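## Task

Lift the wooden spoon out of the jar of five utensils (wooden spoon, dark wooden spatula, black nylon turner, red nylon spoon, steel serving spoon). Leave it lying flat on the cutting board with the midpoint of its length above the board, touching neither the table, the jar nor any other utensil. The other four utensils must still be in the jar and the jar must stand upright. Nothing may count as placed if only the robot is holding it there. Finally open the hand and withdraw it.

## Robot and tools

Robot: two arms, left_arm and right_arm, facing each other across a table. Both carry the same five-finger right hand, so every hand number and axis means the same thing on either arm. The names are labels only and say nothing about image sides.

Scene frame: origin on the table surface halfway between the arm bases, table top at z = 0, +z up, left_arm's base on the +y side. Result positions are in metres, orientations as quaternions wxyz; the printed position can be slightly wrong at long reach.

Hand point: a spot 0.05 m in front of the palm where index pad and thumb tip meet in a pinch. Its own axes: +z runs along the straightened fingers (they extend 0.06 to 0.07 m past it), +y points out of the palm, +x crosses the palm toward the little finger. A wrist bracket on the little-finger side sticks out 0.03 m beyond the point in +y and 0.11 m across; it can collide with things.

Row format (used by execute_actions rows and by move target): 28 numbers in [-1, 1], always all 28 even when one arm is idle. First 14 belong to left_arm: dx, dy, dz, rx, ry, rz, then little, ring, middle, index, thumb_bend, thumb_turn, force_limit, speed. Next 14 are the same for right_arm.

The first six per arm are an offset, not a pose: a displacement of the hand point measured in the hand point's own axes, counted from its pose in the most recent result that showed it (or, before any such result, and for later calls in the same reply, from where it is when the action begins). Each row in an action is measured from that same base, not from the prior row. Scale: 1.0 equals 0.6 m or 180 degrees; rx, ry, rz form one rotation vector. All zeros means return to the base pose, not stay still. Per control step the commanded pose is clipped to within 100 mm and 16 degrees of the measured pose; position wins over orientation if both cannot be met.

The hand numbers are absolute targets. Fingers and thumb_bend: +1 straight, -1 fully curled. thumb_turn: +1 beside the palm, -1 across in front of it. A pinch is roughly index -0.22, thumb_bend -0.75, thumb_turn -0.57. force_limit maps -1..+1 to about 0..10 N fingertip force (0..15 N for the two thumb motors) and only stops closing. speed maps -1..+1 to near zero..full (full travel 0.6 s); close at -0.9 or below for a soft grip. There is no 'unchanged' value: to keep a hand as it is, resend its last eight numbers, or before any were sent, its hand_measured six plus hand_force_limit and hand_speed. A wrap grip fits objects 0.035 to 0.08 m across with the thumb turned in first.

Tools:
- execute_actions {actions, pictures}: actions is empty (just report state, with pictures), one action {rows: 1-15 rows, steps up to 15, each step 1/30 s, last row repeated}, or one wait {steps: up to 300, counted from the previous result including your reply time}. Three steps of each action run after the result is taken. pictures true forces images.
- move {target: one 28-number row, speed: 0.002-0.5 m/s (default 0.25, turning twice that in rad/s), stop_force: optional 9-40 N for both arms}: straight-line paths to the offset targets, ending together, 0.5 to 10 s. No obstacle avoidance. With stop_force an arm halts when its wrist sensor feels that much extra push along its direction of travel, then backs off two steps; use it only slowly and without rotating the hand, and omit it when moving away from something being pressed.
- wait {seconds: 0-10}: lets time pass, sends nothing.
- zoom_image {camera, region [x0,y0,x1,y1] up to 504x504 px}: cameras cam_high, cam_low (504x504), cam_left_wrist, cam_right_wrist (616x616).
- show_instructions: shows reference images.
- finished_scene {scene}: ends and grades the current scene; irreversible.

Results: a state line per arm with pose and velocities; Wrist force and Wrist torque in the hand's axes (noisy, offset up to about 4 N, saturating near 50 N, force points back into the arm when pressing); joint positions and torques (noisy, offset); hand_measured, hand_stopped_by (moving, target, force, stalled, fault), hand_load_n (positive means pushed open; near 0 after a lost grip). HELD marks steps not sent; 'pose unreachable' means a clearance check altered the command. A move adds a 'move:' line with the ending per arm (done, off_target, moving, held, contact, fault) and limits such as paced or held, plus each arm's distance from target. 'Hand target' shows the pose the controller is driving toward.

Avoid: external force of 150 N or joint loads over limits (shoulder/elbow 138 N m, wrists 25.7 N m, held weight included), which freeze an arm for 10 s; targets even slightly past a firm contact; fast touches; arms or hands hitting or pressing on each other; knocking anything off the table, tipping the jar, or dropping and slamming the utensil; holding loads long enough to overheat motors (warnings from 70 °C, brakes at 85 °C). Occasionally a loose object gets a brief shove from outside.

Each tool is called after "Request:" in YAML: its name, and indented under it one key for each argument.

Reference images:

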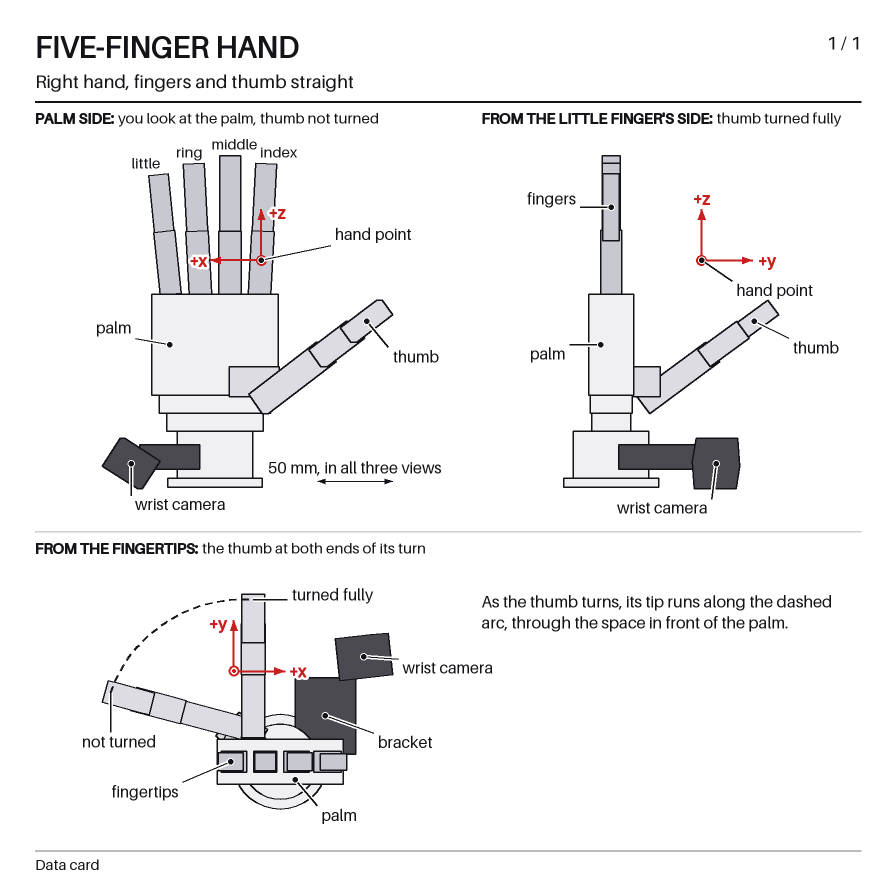

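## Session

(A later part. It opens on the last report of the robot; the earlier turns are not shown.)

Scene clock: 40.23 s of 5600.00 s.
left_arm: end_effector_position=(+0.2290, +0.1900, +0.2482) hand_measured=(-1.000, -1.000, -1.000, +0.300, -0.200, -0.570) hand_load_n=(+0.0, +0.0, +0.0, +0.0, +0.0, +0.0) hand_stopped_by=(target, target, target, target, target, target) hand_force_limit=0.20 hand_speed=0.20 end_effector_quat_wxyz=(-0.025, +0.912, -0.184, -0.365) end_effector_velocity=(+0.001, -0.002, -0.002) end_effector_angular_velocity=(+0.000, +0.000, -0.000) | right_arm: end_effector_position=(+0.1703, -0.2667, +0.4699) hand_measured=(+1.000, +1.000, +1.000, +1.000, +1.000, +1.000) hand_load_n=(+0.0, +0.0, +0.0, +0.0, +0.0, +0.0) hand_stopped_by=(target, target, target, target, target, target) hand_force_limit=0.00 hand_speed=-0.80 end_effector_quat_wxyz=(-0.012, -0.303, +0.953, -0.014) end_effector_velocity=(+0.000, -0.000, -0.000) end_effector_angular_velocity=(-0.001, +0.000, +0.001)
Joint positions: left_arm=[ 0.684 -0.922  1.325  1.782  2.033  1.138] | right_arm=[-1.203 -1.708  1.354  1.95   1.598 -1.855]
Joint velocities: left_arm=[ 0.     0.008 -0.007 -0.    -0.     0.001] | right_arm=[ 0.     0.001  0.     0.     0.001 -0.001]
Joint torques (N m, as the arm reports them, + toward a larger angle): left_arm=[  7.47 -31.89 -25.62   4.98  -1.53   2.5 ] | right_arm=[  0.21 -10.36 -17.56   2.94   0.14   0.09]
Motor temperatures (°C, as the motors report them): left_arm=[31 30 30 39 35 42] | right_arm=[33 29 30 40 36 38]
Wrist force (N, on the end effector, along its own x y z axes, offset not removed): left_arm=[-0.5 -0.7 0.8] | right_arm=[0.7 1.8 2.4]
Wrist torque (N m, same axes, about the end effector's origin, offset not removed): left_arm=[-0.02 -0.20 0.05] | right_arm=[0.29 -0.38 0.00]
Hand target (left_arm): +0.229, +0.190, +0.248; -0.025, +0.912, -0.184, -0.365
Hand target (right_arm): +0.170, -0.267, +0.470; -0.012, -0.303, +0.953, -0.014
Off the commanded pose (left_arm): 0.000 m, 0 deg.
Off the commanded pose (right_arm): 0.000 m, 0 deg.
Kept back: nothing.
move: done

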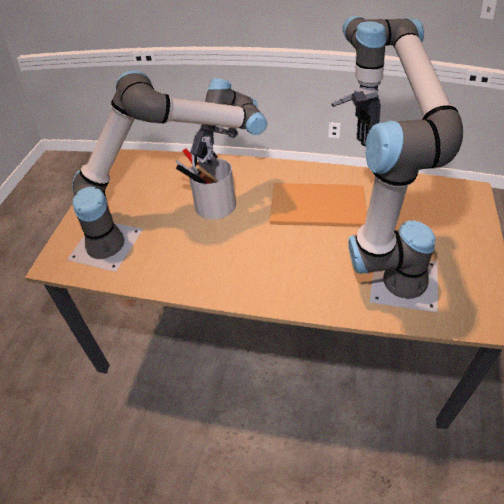

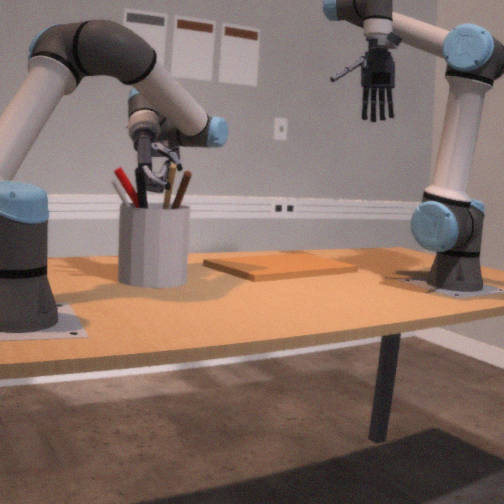

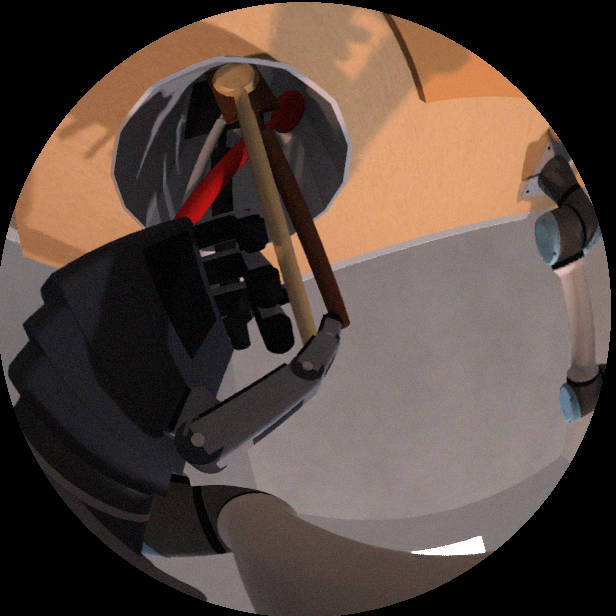

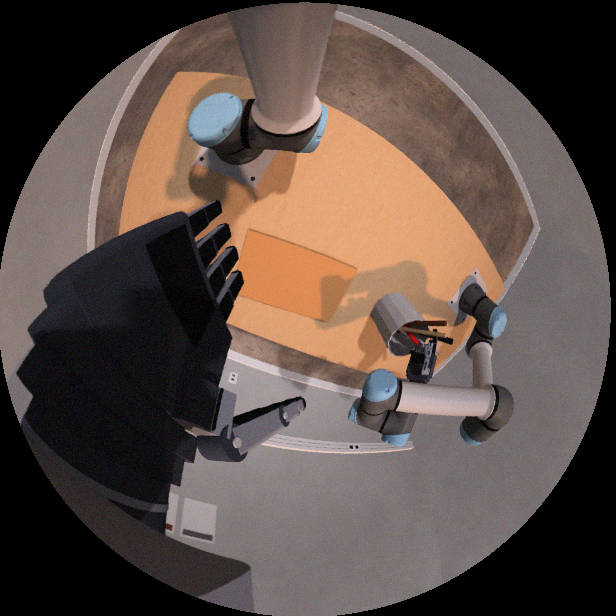

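Request:
move:
  target: [0.01,-0.008,0.0,0,0,0,-1,-1,-1,-0.45,-0.9,-0.57,0.5,-0.5, 0,0,0,0,0,0,1,1,1,1,1,1,0,-0.8]
  speed: 0.01

Request:
move:
  target: [-0.084,0.017,-0.084,0,0,0,-1,-1,-1,-0.45,-0.9,-0.57,0.5,-0.5, 0,0,0,0,0,0,1,1,1,1,1,1,0,-0.8]
  speed: 0.04

Scene clock: 41.57 s of 5600.00 s.
left_arm: end_effector_position=(+0.2346, +0.1925, +0.2438) hand_measured=(-1.000, -1.000, -1.000, -0.262, -0.600, -0.570) hand_load_n=(+0.0, +0.0, +0.0, +12.5, +12.0, +0.0) hand_stopped_by=(target, target, target, force, force, target) hand_force_limit=0.50 hand_speed=-0.50 end_effector_quat_wxyz=(-0.025, +0.912, -0.184, -0.365) end_effector_velocity=(-0.000, -0.000, -0.001) end_effector_angular_velocity=(-0.000, +0.001, -0.003) | right_arm: end_effector_position=(+0.1703, -0.2667, +0.4699) hand_measured=(+1.000, +1.000, +1.000, +1.000, +1.000, +1.000) hand_load_n=(+0.0, +0.0, +0.0, +0.0, +0.0, +0.0) hand_stopped_by=(target, target, target, target, target, target) hand_force_limit=0.00 hand_speed=-0.80 end_effector_quat_wxyz=(-0.012, -0.303, +0.953, -0.014) end_effector_velocity=(-0.000, +0.001, -0.000) end_effector_angular_velocity=(+0.001, +0.001, +0.002)
Joint positions: left_arm=[ 0.695 -0.913  1.321  1.781  2.027  1.148] | right_arm=[-1.203 -1.708  1.354  1.95   1.598 -1.855]
Joint velocities: left_arm=[-0.001  0.001 -0.     0.    -0.001  0.002] | right_arm=[ 0.001  0.001  0.    -0.    -0.002 -0.001]
Joint torques (N m, as the arm reports them, + toward a larger angle): left_arm=[  8.54 -32.04 -25.37  -0.3   -1.5    2.56] | right_arm=[ -0.46 -10.85 -17.35   2.73   0.43   0.04]
Motor temperatures (°C, as the motors report them): left_arm=[31 30 30 39 35 42] | right_arm=[33 29 30 40 36 38]
Wrist force (N, on the end effector, along its own x y z axes, offset not removed): left_arm=[-0.5 -1.7 1.0] | right_arm=[1.9 2.1 0.7]
Wrist torque (N m, same axes, about the end effector's origin, offset not removed): left_arm=[-0.25 -0.21 -0.03] | right_arm=[0.37 -0.50 0.07]
Hand target (left_arm): +0.235, +0.193, +0.244; -0.025, +0.912, -0.184, -0.365
Hand target (right_arm): +0.170, -0.267, +0.470; -0.012, -0.303, +0.953, -0.014
Off the commanded pose (left_arm): 0.000 m, 0 deg.
Off the commanded pose (right_arm): 0.000 m, 0 deg.
Kept back: nothing.
move: done

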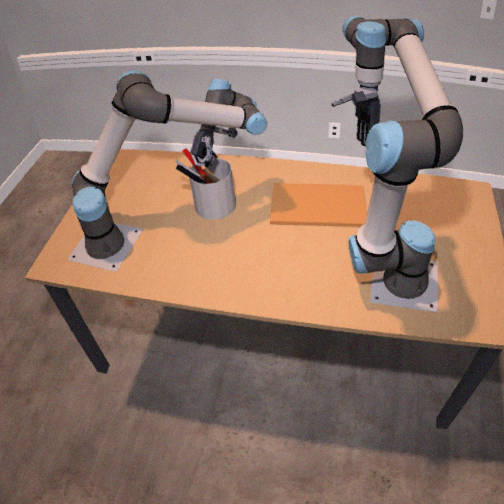

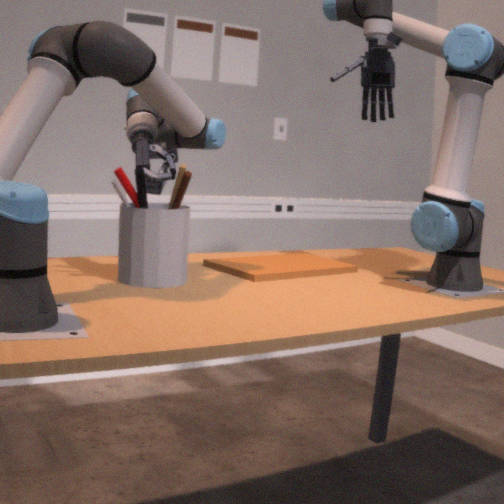

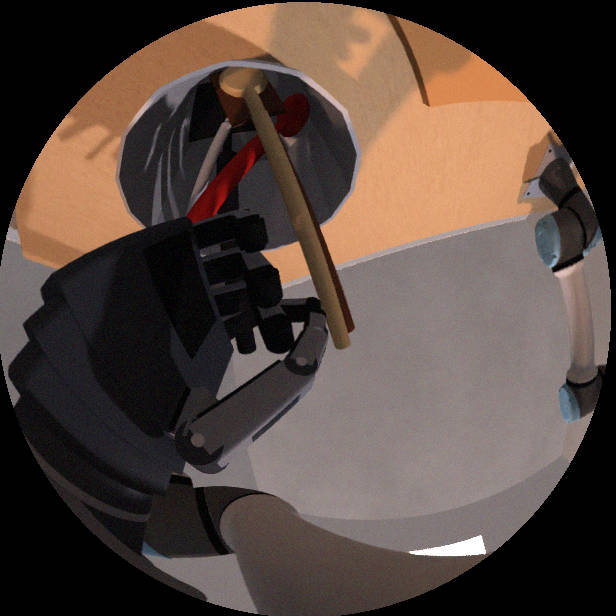

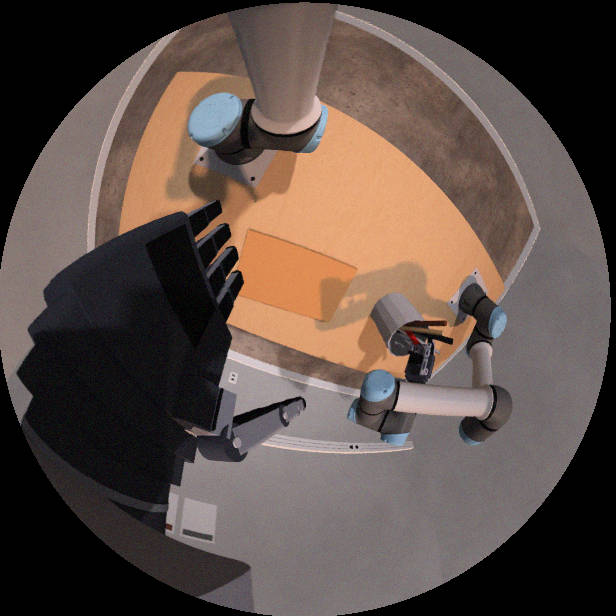

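Scene clock: 43.80 s of 5600.00 s.
left_arm: end_effector_position=(+0.2307, +0.1899, +0.3153) hand_measured=(-1.000, -1.000, -1.000, -0.262, -0.600, -0.570) hand_load_n=(+0.0, +0.0, +0.0, +12.5, +12.0, +0.0) hand_stopped_by=(target, target, target, force, force, target) hand_force_limit=0.50 hand_speed=-0.50 end_effector_quat_wxyz=(-0.025, +0.912, -0.184, -0.365) end_effector_velocity=(-0.000, +0.000, +0.003) end_effector_angular_velocity=(-0.002, -0.002, -0.003) | right_arm: end_effector_position=(+0.1703, -0.2667, +0.4699) hand_measured=(+1.000, +1.000, +1.000, +1.000, +1.000, +1.000) hand_load_n=(+0.0, +0.0, +0.0, +0.0, +0.0, +0.0) hand_stopped_by=(target, target, target, target, target, target) hand_force_limit=0.00 hand_speed=-0.80 end_effector_quat_wxyz=(-0.012, -0.303, +0.953, -0.014) end_effector_velocity=(-0.000, +0.000, +0.000) end_effector_angular_velocity=(+0.001, -0.000, +0.000)
Joint positions: left_arm=[ 0.686 -0.973  1.228  1.931  2.032  1.14 ] | right_arm=[-1.203 -1.708  1.354  1.95   1.598 -1.855]
Joint velocities: left_arm=[-0.001 -0.003 -0.005  0.006 -0.002  0.001] | right_arm=[ 0.001 -0.     0.    -0.    -0.001  0.001]
Joint torques (N m, as the arm reports them, + toward a larger angle): left_arm=[ -7.69 -59.22 -26.22   4.62   3.23  -2.24] | right_arm=[ -0.2  -10.29 -18.02   2.92   0.23   0.15]
Motor temperatures (°C, as the motors report them): left_arm=[31 30 30 39 35 42] | right_arm=[33 29 30 40 36 38]
Wrist force (N, on the end effector, along its own x y z axes, offset not removed): left_arm=[-0.9 -1.5 0.3] | right_arm=[1.4 2.1 2.1]
Wrist torque (N m, same axes, about the end effector's origin, offset not removed): left_arm=[-0.22 -0.10 0.01] | right_arm=[0.32 -0.44 0.18]
Hand target (left_arm): +0.231, +0.190, +0.316; -0.025, +0.912, -0.184, -0.365
Hand target (right_arm): +0.170, -0.267, +0.470; -0.012, -0.303, +0.953, -0.014
Off the commanded pose (left_arm): 0.000 m, 0 deg.
Off the commanded pose (right_arm): 0.000 m, 0 deg.
Kept back: nothing.
move: done

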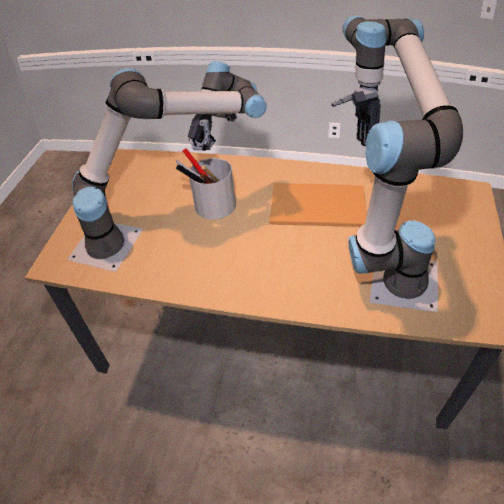

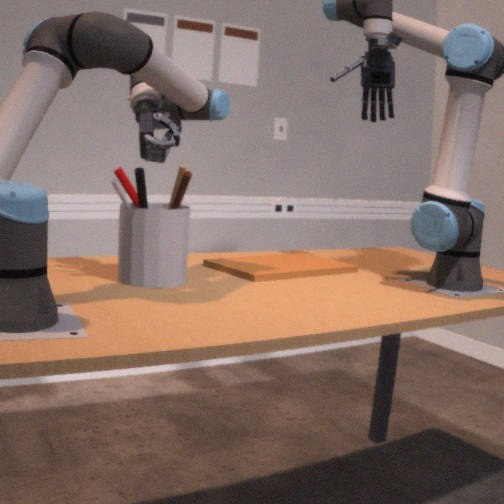

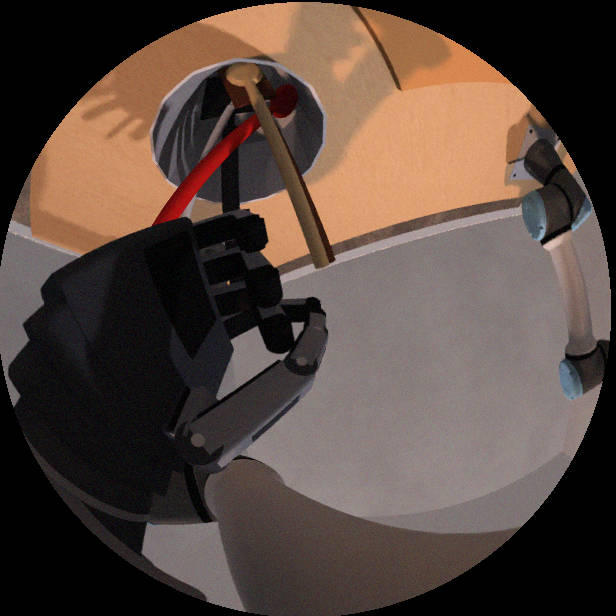

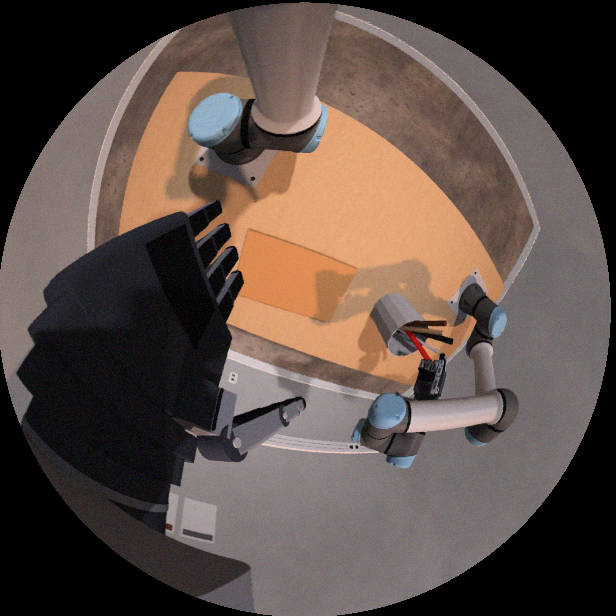

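Request:
move:
  target: [0.038,0,0.073,0,0,0,-1,-1,-1,0.3,-0.2,-0.57,0.5,0.2, 0,0,0,0,0,0,1,1,1,1,1,1,0,-0.8]
  speed: 0.04

Request:
move:
  target: [0.05,0.02,0.0,0,0,0,-1,-1,-1,0.3,-0.2,-0.57,0.5,0.2, 0,0,0,0,0,0,1,1,1,1,1,1,0,-0.8]
  speed: 0.02

Request:
zoom_image:
  camera: "cam_low"
  region: [80, 80, 240, 240]

Request:
zoom_image:
  camera: "cam_left_wrist"
  region: [220, 220, 420, 420]

Scene clock: 45.73 s of 5600.00 s.
left_arm: end_effector_position=(+0.2171, +0.1906, +0.2682) hand_measured=(-1.000, -1.000, -1.000, +0.300, -0.200, -0.570) hand_load_n=(+0.0, +0.0, +0.0, +0.0, +0.0, +0.0) hand_stopped_by=(target, target, target, target, target, target) hand_force_limit=0.50 hand_speed=0.20 end_effector_quat_wxyz=(-0.025, +0.912, -0.184, -0.365) end_effector_velocity=(-0.000, +0.000, -0.002) end_effector_angular_velocity=(-0.000, +0.001, +0.002) | right_arm: end_effector_position=(+0.1703, -0.2667, +0.4699) hand_measured=(+1.000, +1.000, +1.000, +1.000, +1.000, +1.000) hand_load_n=(+0.0, +0.0, +0.0, +0.0, +0.0, +0.0) hand_stopped_by=(target, target, target, target, target, target) hand_force_limit=0.00 hand_speed=-0.80 end_effector_quat_wxyz=(-0.012, -0.303, +0.953, -0.014) end_effector_velocity=(-0.000, +0.000, +0.000) end_effector_angular_velocity=(+0.001, +0.001, +0.001)
Joint positions: left_arm=[ 0.666 -0.961  1.334  1.805  2.044  1.121] | right_arm=[-1.203 -1.708  1.354  1.95   1.598 -1.855]
Joint velocities: left_arm=[ 0.     0.002  0.005 -0.006  0.002 -0.001] | right_arm=[-0.001 -0.     0.     0.    -0.001 -0.002]
Joint torques (N m, as the arm reports them, + toward a larger angle): left_arm=[ -6.75 -30.44 -10.54  -0.13   3.09  -2.48] | right_arm=[  0.38 -10.44 -18.43   3.     0.33   0.02]
Motor temperatures (°C, as the motors report them): left_arm=[31 30 30 39 35 42] | right_arm=[33 29 30 40 36 38]
Wrist force (N, on the end effector, along its own x y z axes, offset not removed): left_arm=[-0.7 -1.4 0.6] | right_arm=[1.2 1.4 2.7]
Wrist torque (N m, same axes, about the end effector's origin, offset not removed): left_arm=[-0.16 -0.20 -0.02] | right_arm=[0.11 -0.40 0.07]
Hand target (left_arm): +0.217, +0.191, +0.268; -0.025, +0.912, -0.184, -0.365
Hand target (right_arm): +0.170, -0.267, +0.470; -0.012, -0.303, +0.953, -0.014
Off the commanded pose (left_arm): 0.000 m, 0 deg.
Off the commanded pose (right_arm): 0.000 m, 0 deg.
Kept back: nothing.
move: done

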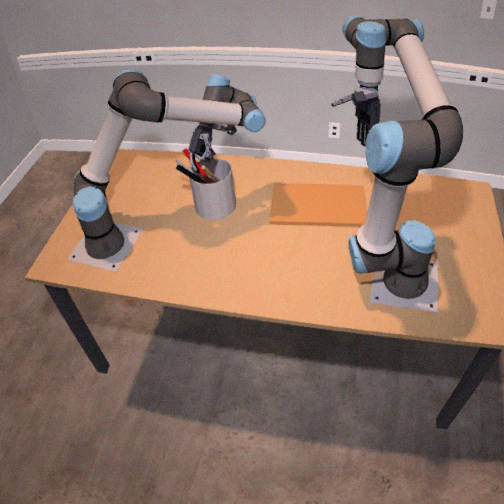

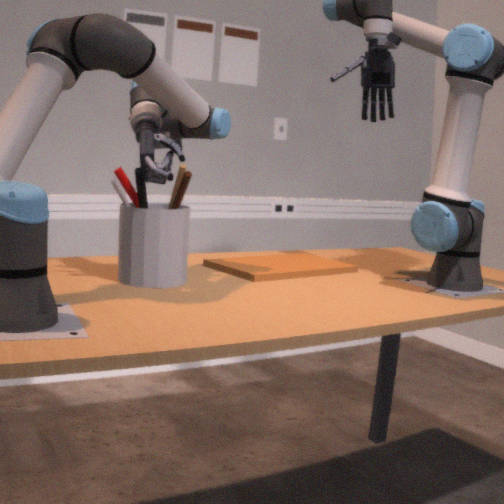

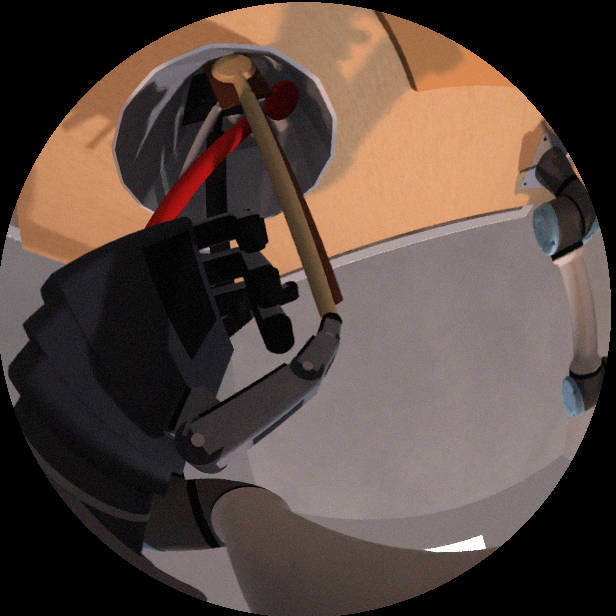

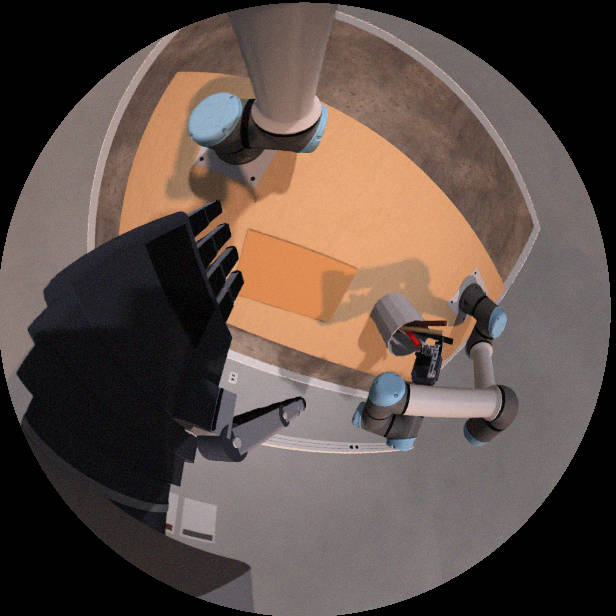

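Scene clock: 47.67 s of 5600.00 s.
left_arm: end_effector_position=(+0.2326, +0.1701, +0.2492) hand_measured=(-1.000, -1.000, -1.000, +0.300, -0.200, -0.570) hand_load_n=(+0.0, +0.0, +0.0, +0.0, +0.0, +0.0) hand_stopped_by=(target, target, target, target, target, target) hand_force_limit=0.50 hand_speed=0.20 end_effector_quat_wxyz=(-0.025, +0.912, -0.184, -0.365) end_effector_velocity=(+0.002, -0.002, -0.001) end_effector_angular_velocity=(+0.001, -0.000, +0.002) | right_arm: end_effector_position=(+0.1703, -0.2667, +0.4699) hand_measured=(+1.000, +1.000, +1.000, +1.000, +1.000, +1.000) hand_load_n=(+0.0, +0.0, +0.0, +0.0, +0.0, +0.0) hand_stopped_by=(target, target, target, target, target, target) hand_force_limit=0.00 hand_speed=-0.80 end_effector_quat_wxyz=(-0.012, -0.303, +0.953, -0.014) end_effector_velocity=(-0.000, -0.000, -0.000) end_effector_angular_velocity=(-0.000, -0.000, +0.001)
Joint positions: left_arm=[ 0.669 -0.885  1.257  1.807  2.041  1.124] | right_arm=[-1.203 -1.708  1.354  1.95   1.598 -1.855]
Joint velocities: left_arm=[ 0.002  0.006 -0.007  0.001 -0.    -0.001] | right_arm=[-0.001 -0.     0.    -0.     0.    -0.002]
Joint torques (N m, as the arm reports them, + toward a larger angle): left_arm=[  7.65 -34.02 -26.16   4.74  -1.51   2.53] | right_arm=[  0.51 -10.9  -18.11   2.75   0.19   0.11]
Motor temperatures (°C, as the motors report them): left_arm=[31 30 30 39 35 42] | right_arm=[33 29 30 40 36 38]
Wrist force (N, on the end effector, along its own x y z axes, offset not removed): left_arm=[-0.6 -1.1 0.4] | right_arm=[1.0 0.5 1.4]
Wrist torque (N m, same axes, about the end effector's origin, offset not removed): left_arm=[-0.16 -0.16 0.00] | right_arm=[0.22 -0.31 -0.01]
Hand target (left_arm): +0.233, +0.170, +0.249; -0.025, +0.912, -0.184, -0.365
Hand target (right_arm): +0.170, -0.267, +0.470; -0.012, -0.303, +0.953, -0.014
Off the commanded pose (left_arm): 0.000 m, 0 deg.
Off the commanded pose (right_arm): 0.000 m, 0 deg.
Kept back: nothing.
move: done

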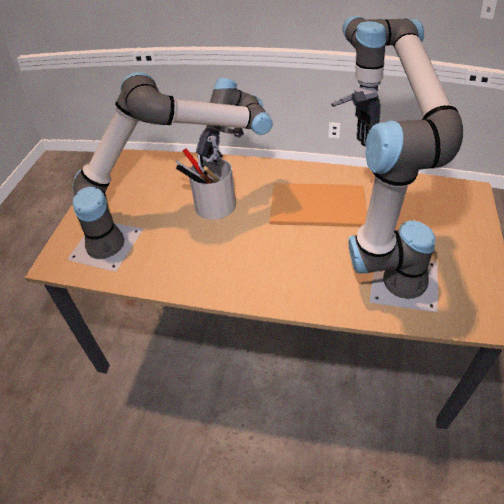

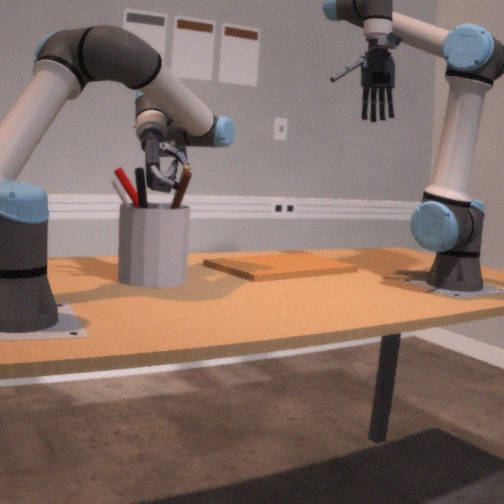

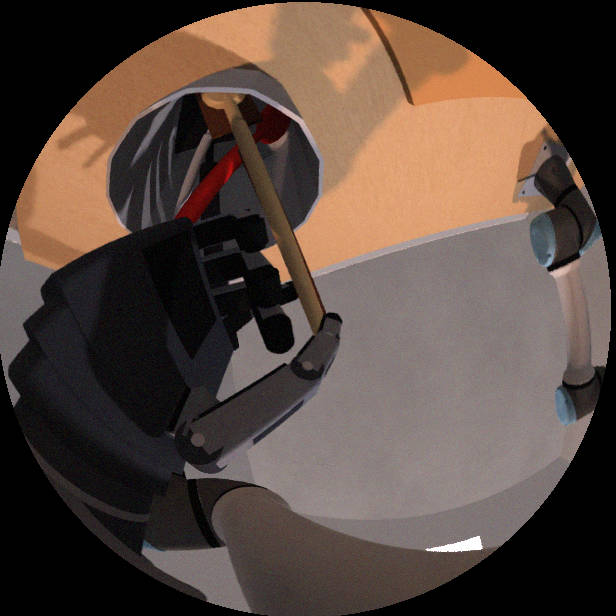

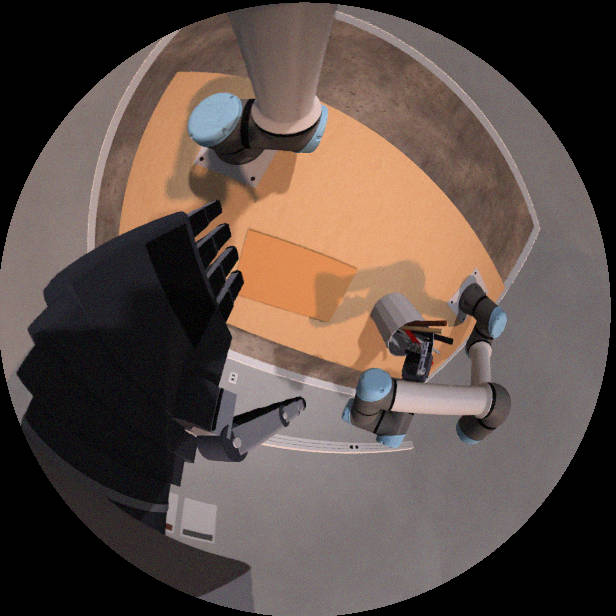

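Region (80, 80, 240, 240) of cam_low's 504x504 image, scaled by 3.150, with more detail than that image has.

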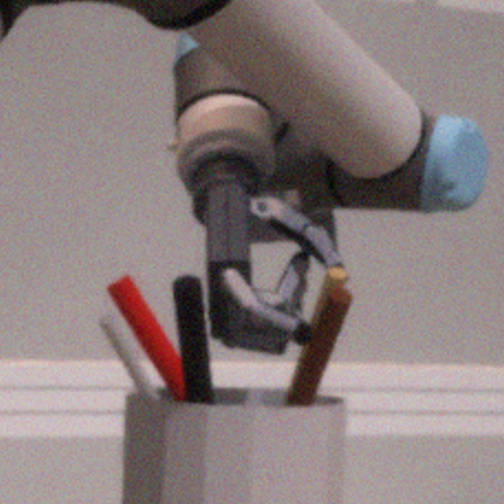

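Region (220, 220, 420, 420) of cam_left_wrist's 616x616 image, scaled by 2.520, with more detail than that image has.

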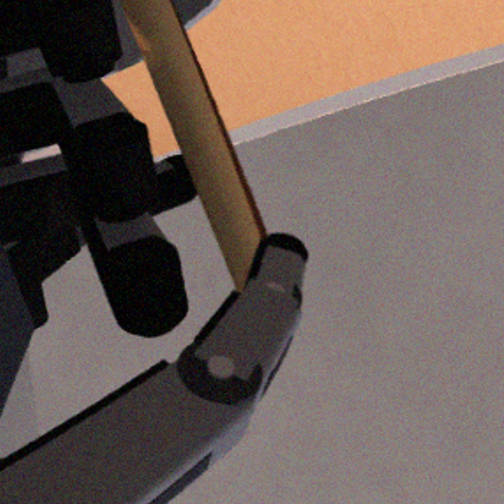

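Request:
move:
  target: [0.02,0.02,-0.012,0,0,0,-1,-1,-1,0.3,-0.2,-0.57,0.5,0.2, 0,0,0,0,0,0,1,1,1,1,1,1,0,-0.8]
  speed: 0.015

Request:
move:
  target: [0,0,0,0,0,0,-1,-1,-1,-0.45,-0.9,-0.57,0.5,-0.5, 0,0,0,0,0,0,1,1,1,1,1,1,0,-0.8]

Request:
zoom_image:
  camera: "cam_low"
  region: [80, 80, 240, 240]

Request:
zoom_image:
  camera: "cam_left_wrist"
  region: [220, 220, 420, 420]

Scene clock: 49.40 s of 5600.00 s.
left_arm: end_effector_position=(+0.2409, +0.1542, +0.2474) hand_measured=(-1.000, -1.000, -1.000, +0.300, -0.200, -0.570) hand_load_n=(+0.0, +0.0, +0.0, +0.0, +0.0, +0.0) hand_stopped_by=(target, target, target, target, target, target) hand_force_limit=0.50 hand_speed=0.20 end_effector_quat_wxyz=(-0.025, +0.912, -0.184, -0.365) end_effector_velocity=(+0.001, -0.002, +0.000) end_effector_angular_velocity=(-0.003, -0.002, -0.001) | right_arm: end_effector_position=(+0.1703, -0.2667, +0.4699) hand_measured=(+1.000, +1.000, +1.000, +1.000, +1.000, +1.000) hand_load_n=(+0.0, +0.0, +0.0, +0.0, +0.0, +0.0) hand_stopped_by=(target, target, target, target, target, target) hand_force_limit=0.00 hand_speed=-0.80 end_effector_quat_wxyz=(-0.012, -0.303, +0.953, -0.014) end_effector_velocity=(-0.000, +0.000, -0.000) end_effector_angular_velocity=(-0.000, +0.000, +0.000)
Joint positions: left_arm=[ 0.666 -0.842  1.186  1.833  2.043  1.122] | right_arm=[-1.203 -1.708  1.354  1.95   1.598 -1.855]
Joint velocities: left_arm=[-0.001  0.006 -0.012  0.003 -0.001  0.001] | right_arm=[ 0.  0.  0.  0.  0. -0.]
Joint torques (N m, as the arm reports them, + toward a larger angle): left_arm=[ -8.09 -34.64 -25.73   5.25   3.16  -2.24] | right_arm=[  0.28 -10.34 -17.85   2.74   0.17  -0.03]
Motor temperatures (°C, as the motors report them): left_arm=[31 30 30 39 35 42] | right_arm=[33 29 30 40 36 38]
Wrist force (N, on the end effector, along its own x y z axes, offset not removed): left_arm=[0.2 -1.7 2.3] | right_arm=[0.0 3.2 3.9]
Wrist torque (N m, same axes, about the end effector's origin, offset not removed): left_arm=[-0.37 -0.36 0.02] | right_arm=[0.39 -0.23 0.09]
Hand target (left_arm): +0.241, +0.154, +0.247; -0.025, +0.912, -0.184, -0.365
Hand target (right_arm): +0.170, -0.267, +0.470; -0.012, -0.303, +0.953, -0.014
Off the commanded pose (left_arm): 0.000 m, 0 deg.
Off the commanded pose (right_arm): 0.000 m, 0 deg.
Kept back: nothing.
move: done

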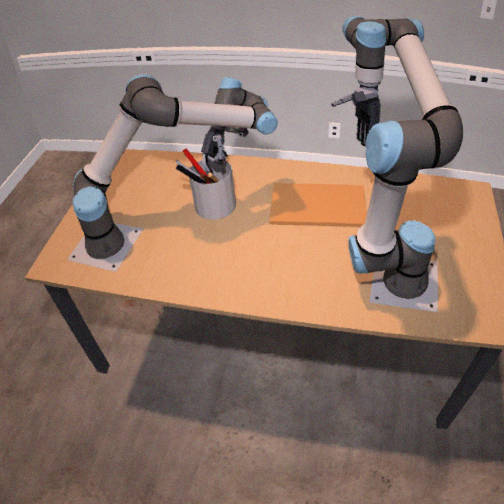

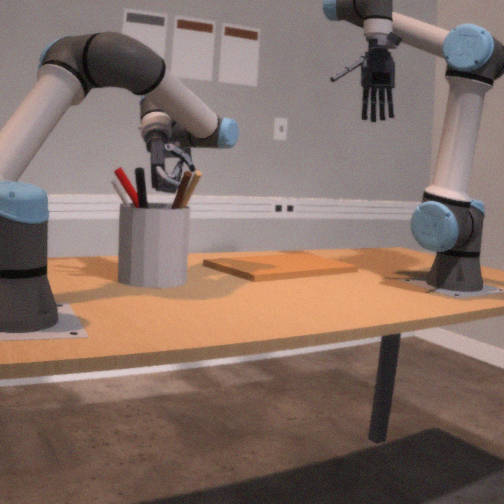

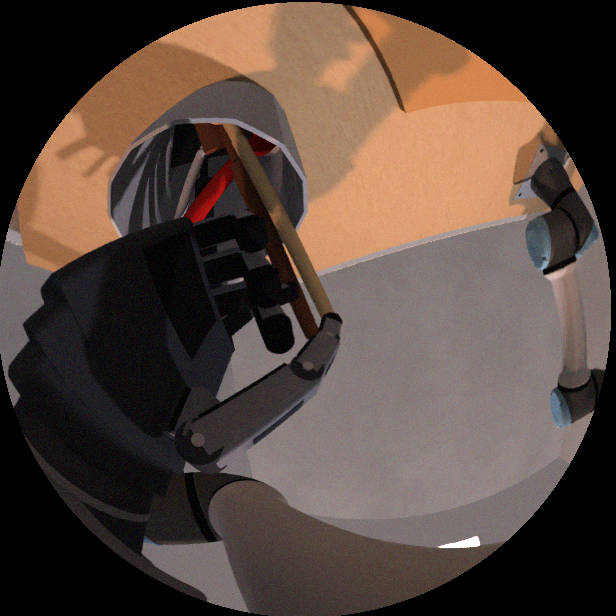

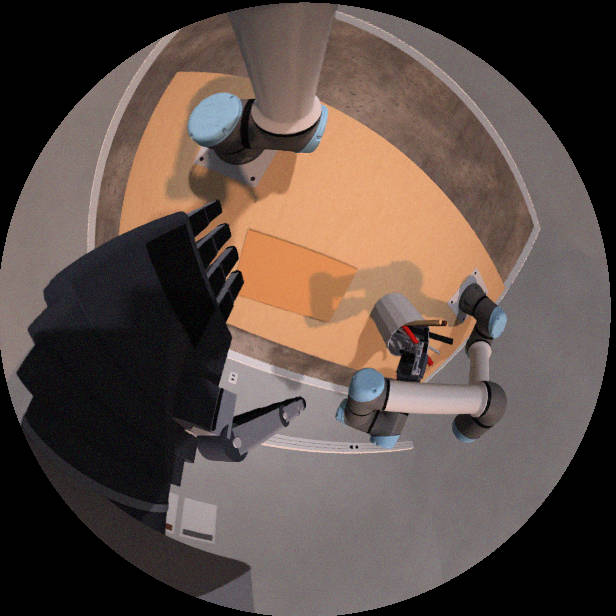

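Scene clock: 50.50 s of 5600.00 s.
left_arm: end_effector_position=(+0.2409, +0.1542, +0.2474) hand_measured=(-1.000, -1.000, -1.000, -0.262, -0.600, -0.570) hand_load_n=(+0.0, +0.0, +0.0, +12.5, +12.0, +0.0) hand_stopped_by=(target, target, target, force, force, target) hand_force_limit=0.50 hand_speed=-0.50 end_effector_quat_wxyz=(-0.025, +0.912, -0.184, -0.365) end_effector_velocity=(-0.001, -0.000, +0.000) end_effector_angular_velocity=(+0.000, -0.001, -0.000) | right_arm: end_effector_position=(+0.1703, -0.2667, +0.4699) hand_measured=(+1.000, +1.000, +1.000, +1.000, +1.000, +1.000) hand_load_n=(+0.0, +0.0, +0.0, +0.0, +0.0, +0.0) hand_stopped_by=(target, target, target, target, target, target) hand_force_limit=0.00 hand_speed=-0.80 end_effector_quat_wxyz=(-0.012, -0.303, +0.953, -0.014) end_effector_velocity=(-0.000, +0.000, -0.000) end_effector_angular_velocity=(-0.000, -0.000, +0.002)
Joint positions: left_arm=[ 0.666 -0.842  1.186  1.833  2.043  1.122] | right_arm=[-1.203 -1.708  1.354  1.95   1.598 -1.855]
Joint velocities: left_arm=[-0.001 -0.001  0.    -0.     0.    -0.001] | right_arm=[ 0.001  0.    -0.    -0.     0.    -0.001]
Joint torques (N m, as the arm reports them, + toward a larger angle): left_arm=[  1.99 -61.69 -11.19  -0.23   2.57  -1.36] | right_arm=[  0.67 -10.   -17.17   2.82   0.25   0.22]
Motor temperatures (°C, as the motors report them): left_arm=[31 30 30 39 35 42] | right_arm=[33 29 30 40 36 38]
Wrist force (N, on the end effector, along its own x y z axes, offset not removed): left_arm=[-0.3 -2.9 0.2] | right_arm=[0.9 1.5 2.7]
Wrist torque (N m, same axes, about the end effector's origin, offset not removed): left_arm=[-0.40 -0.21 -0.14] | right_arm=[0.19 -0.41 -0.02]
Hand target (left_arm): +0.241, +0.154, +0.247; -0.025, +0.912, -0.184, -0.365
Hand target (right_arm): +0.170, -0.267, +0.470; -0.012, -0.303, +0.953, -0.014
Off the commanded pose (left_arm): 0.000 m, 0 deg.
Off the commanded pose (right_arm): 0.000 m, 0 deg.
Kept back: nothing.
move: done

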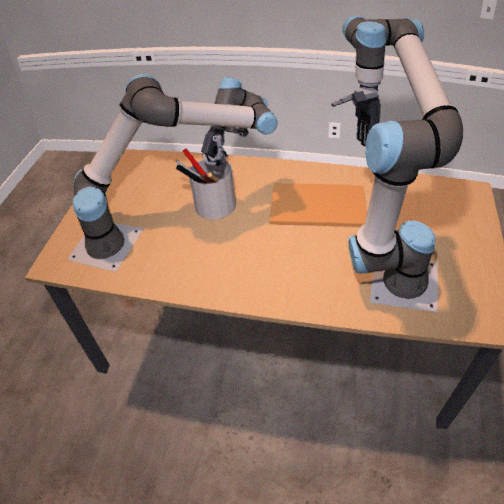

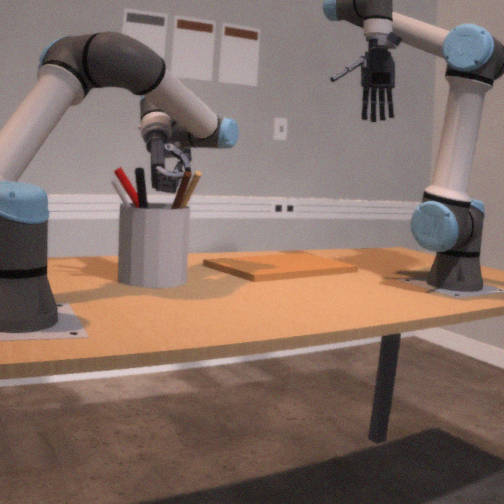

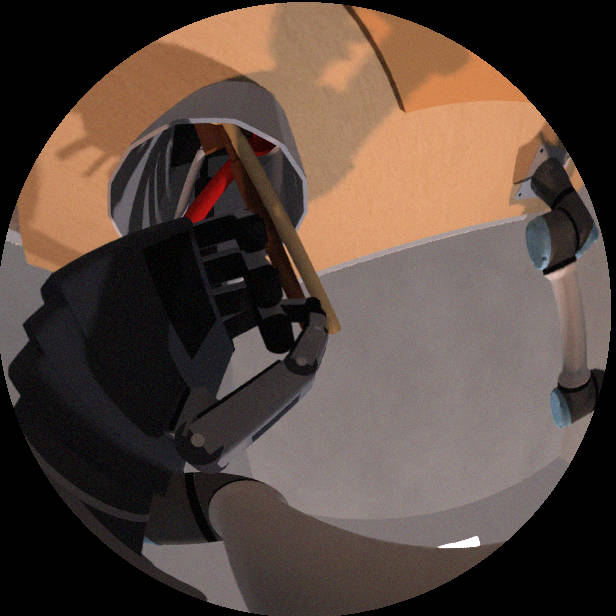

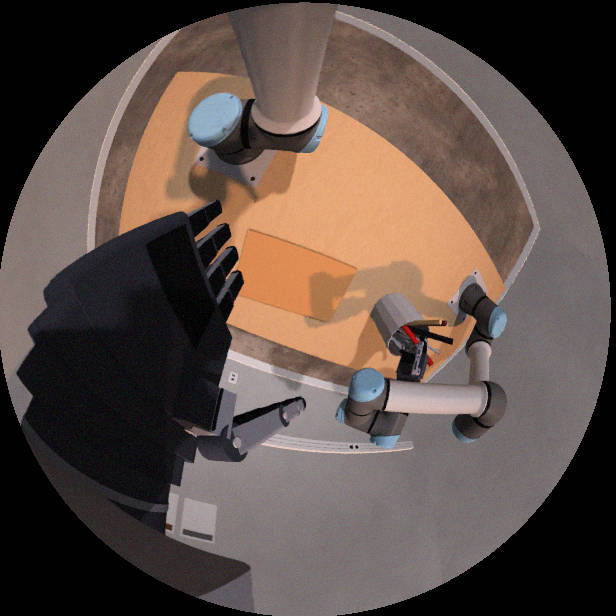

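Region (80, 80, 240, 240) of cam_low's 504x504 image, scaled by 3.150, with more detail than that image has.

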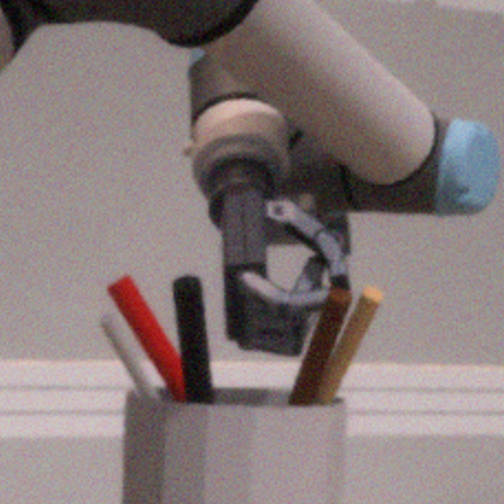

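Region (220, 220, 420, 420) of cam_left_wrist's 616x616 image, scaled by 2.520, with more detail than that image has.

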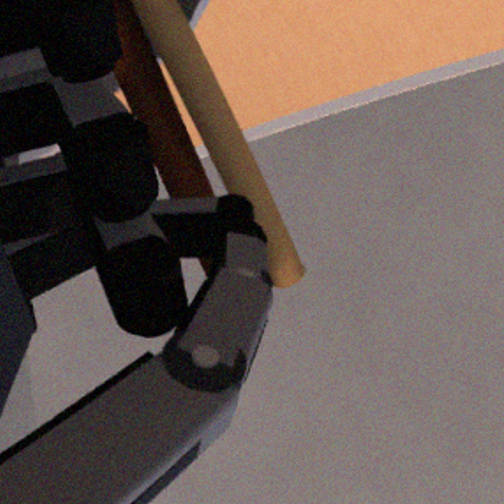

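Request:
move:
  target: [-0.08,0.015,-0.075,0,0,-0.97,-1,-1,-1,0.3,-0.2,-0.57,0.5,0.2, 0,0,0,0,0,0,1,1,1,1,1,1,0,-0.8]

Scene clock: 57.40 s of 5600.00 s.
left_arm: end_effector_position=(+0.2356, +0.1528, +0.3135) hand_measured=(-1.000, -1.000, -1.000, +0.300, -0.200, -0.570) hand_load_n=(+0.0, +0.0, +0.0, +0.0, +0.0, +0.0) hand_stopped_by=(target, target, target, target, target, target) hand_force_limit=0.50 hand_speed=0.20 end_effector_quat_wxyz=(-0.366, +0.228, +0.902, +0.007) end_effector_velocity=(-0.000, -0.001, -0.001) end_effector_angular_velocity=(+0.011, -0.004, +0.009) | right_arm: end_effector_position=(+0.1703, -0.2667, +0.4699) hand_measured=(+1.000, +1.000, +1.000, +1.000, +1.000, +1.000) hand_load_n=(+0.0, +0.0, +0.0, +0.0, +0.0, +0.0) hand_stopped_by=(target, target, target, target, target, target) hand_force_limit=0.00 hand_speed=-0.80 end_effector_quat_wxyz=(-0.012, -0.303, +0.953, -0.014) end_effector_velocity=(+0.000, -0.000, +0.000) end_effector_angular_velocity=(+0.000, -0.001, -0.001)
Joint positions: left_arm=[ 0.454 -0.865  0.884  2.053  2.156 -2.132] | right_arm=[-1.203 -1.708  1.354  1.95   1.598 -1.855]
Joint velocities: left_arm=[-0.002  0.004 -0.004 -0.    -0.001 -0.016] | right_arm=[-0.001 -0.001 -0.    -0.    -0.     0.   ]
Joint torques (N m, as the arm reports them, + toward a larger angle): left_arm=[ -7.75 -37.36 -26.97   4.84  -1.19  -1.94] | right_arm=[  0.03 -10.91 -17.76   2.94   0.16  -0.02]
Motor temperatures (°C, as the motors report them): left_arm=[31 30 30 39 35 42] | right_arm=[33 29 30 40 36 38]
Wrist force (N, on the end effector, along its own x y z axes, offset not removed): left_arm=[-0.8 -1.8 -0.1] | right_arm=[0.6 2.5 2.9]
Wrist torque (N m, same axes, about the end effector's origin, offset not removed): left_arm=[-0.19 -0.09 0.01] | right_arm=[0.28 -0.27 0.01]
Hand target (left_arm): +0.236, +0.153, +0.314; -0.366, +0.227, +0.902, +0.008
Hand target (right_arm): +0.170, -0.267, +0.470; -0.012, -0.303, +0.953, -0.014
Off the commanded pose (left_arm): 0.000 m, 0 deg.
Off the commanded pose (right_arm): 0.000 m, 0 deg.
Kept back: nothing.
move: done

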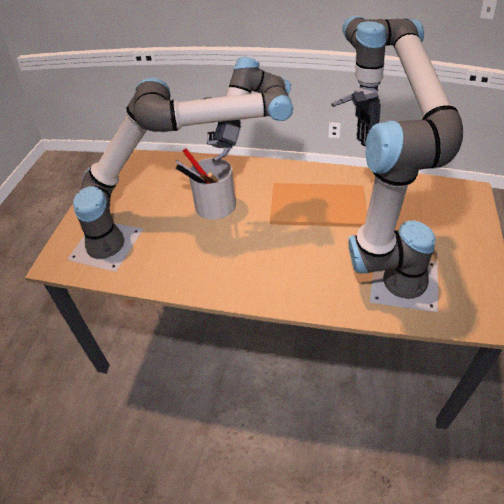

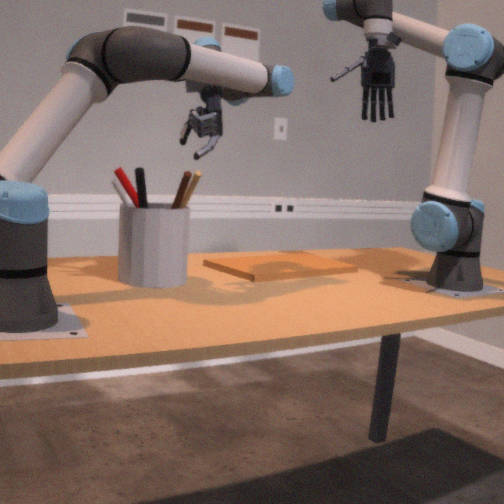

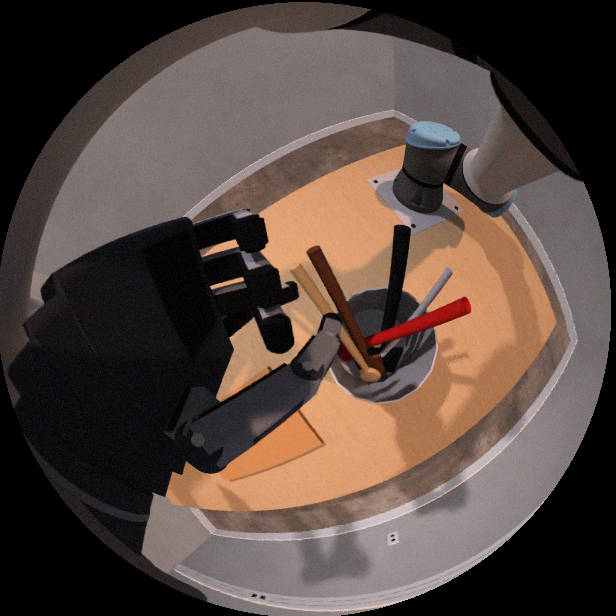

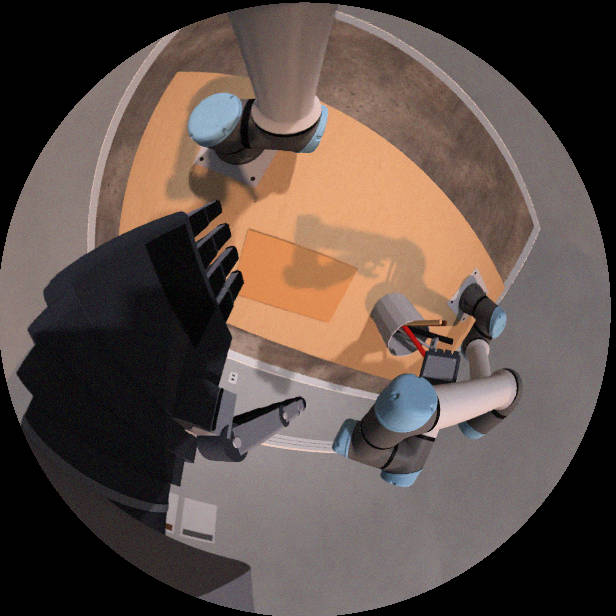

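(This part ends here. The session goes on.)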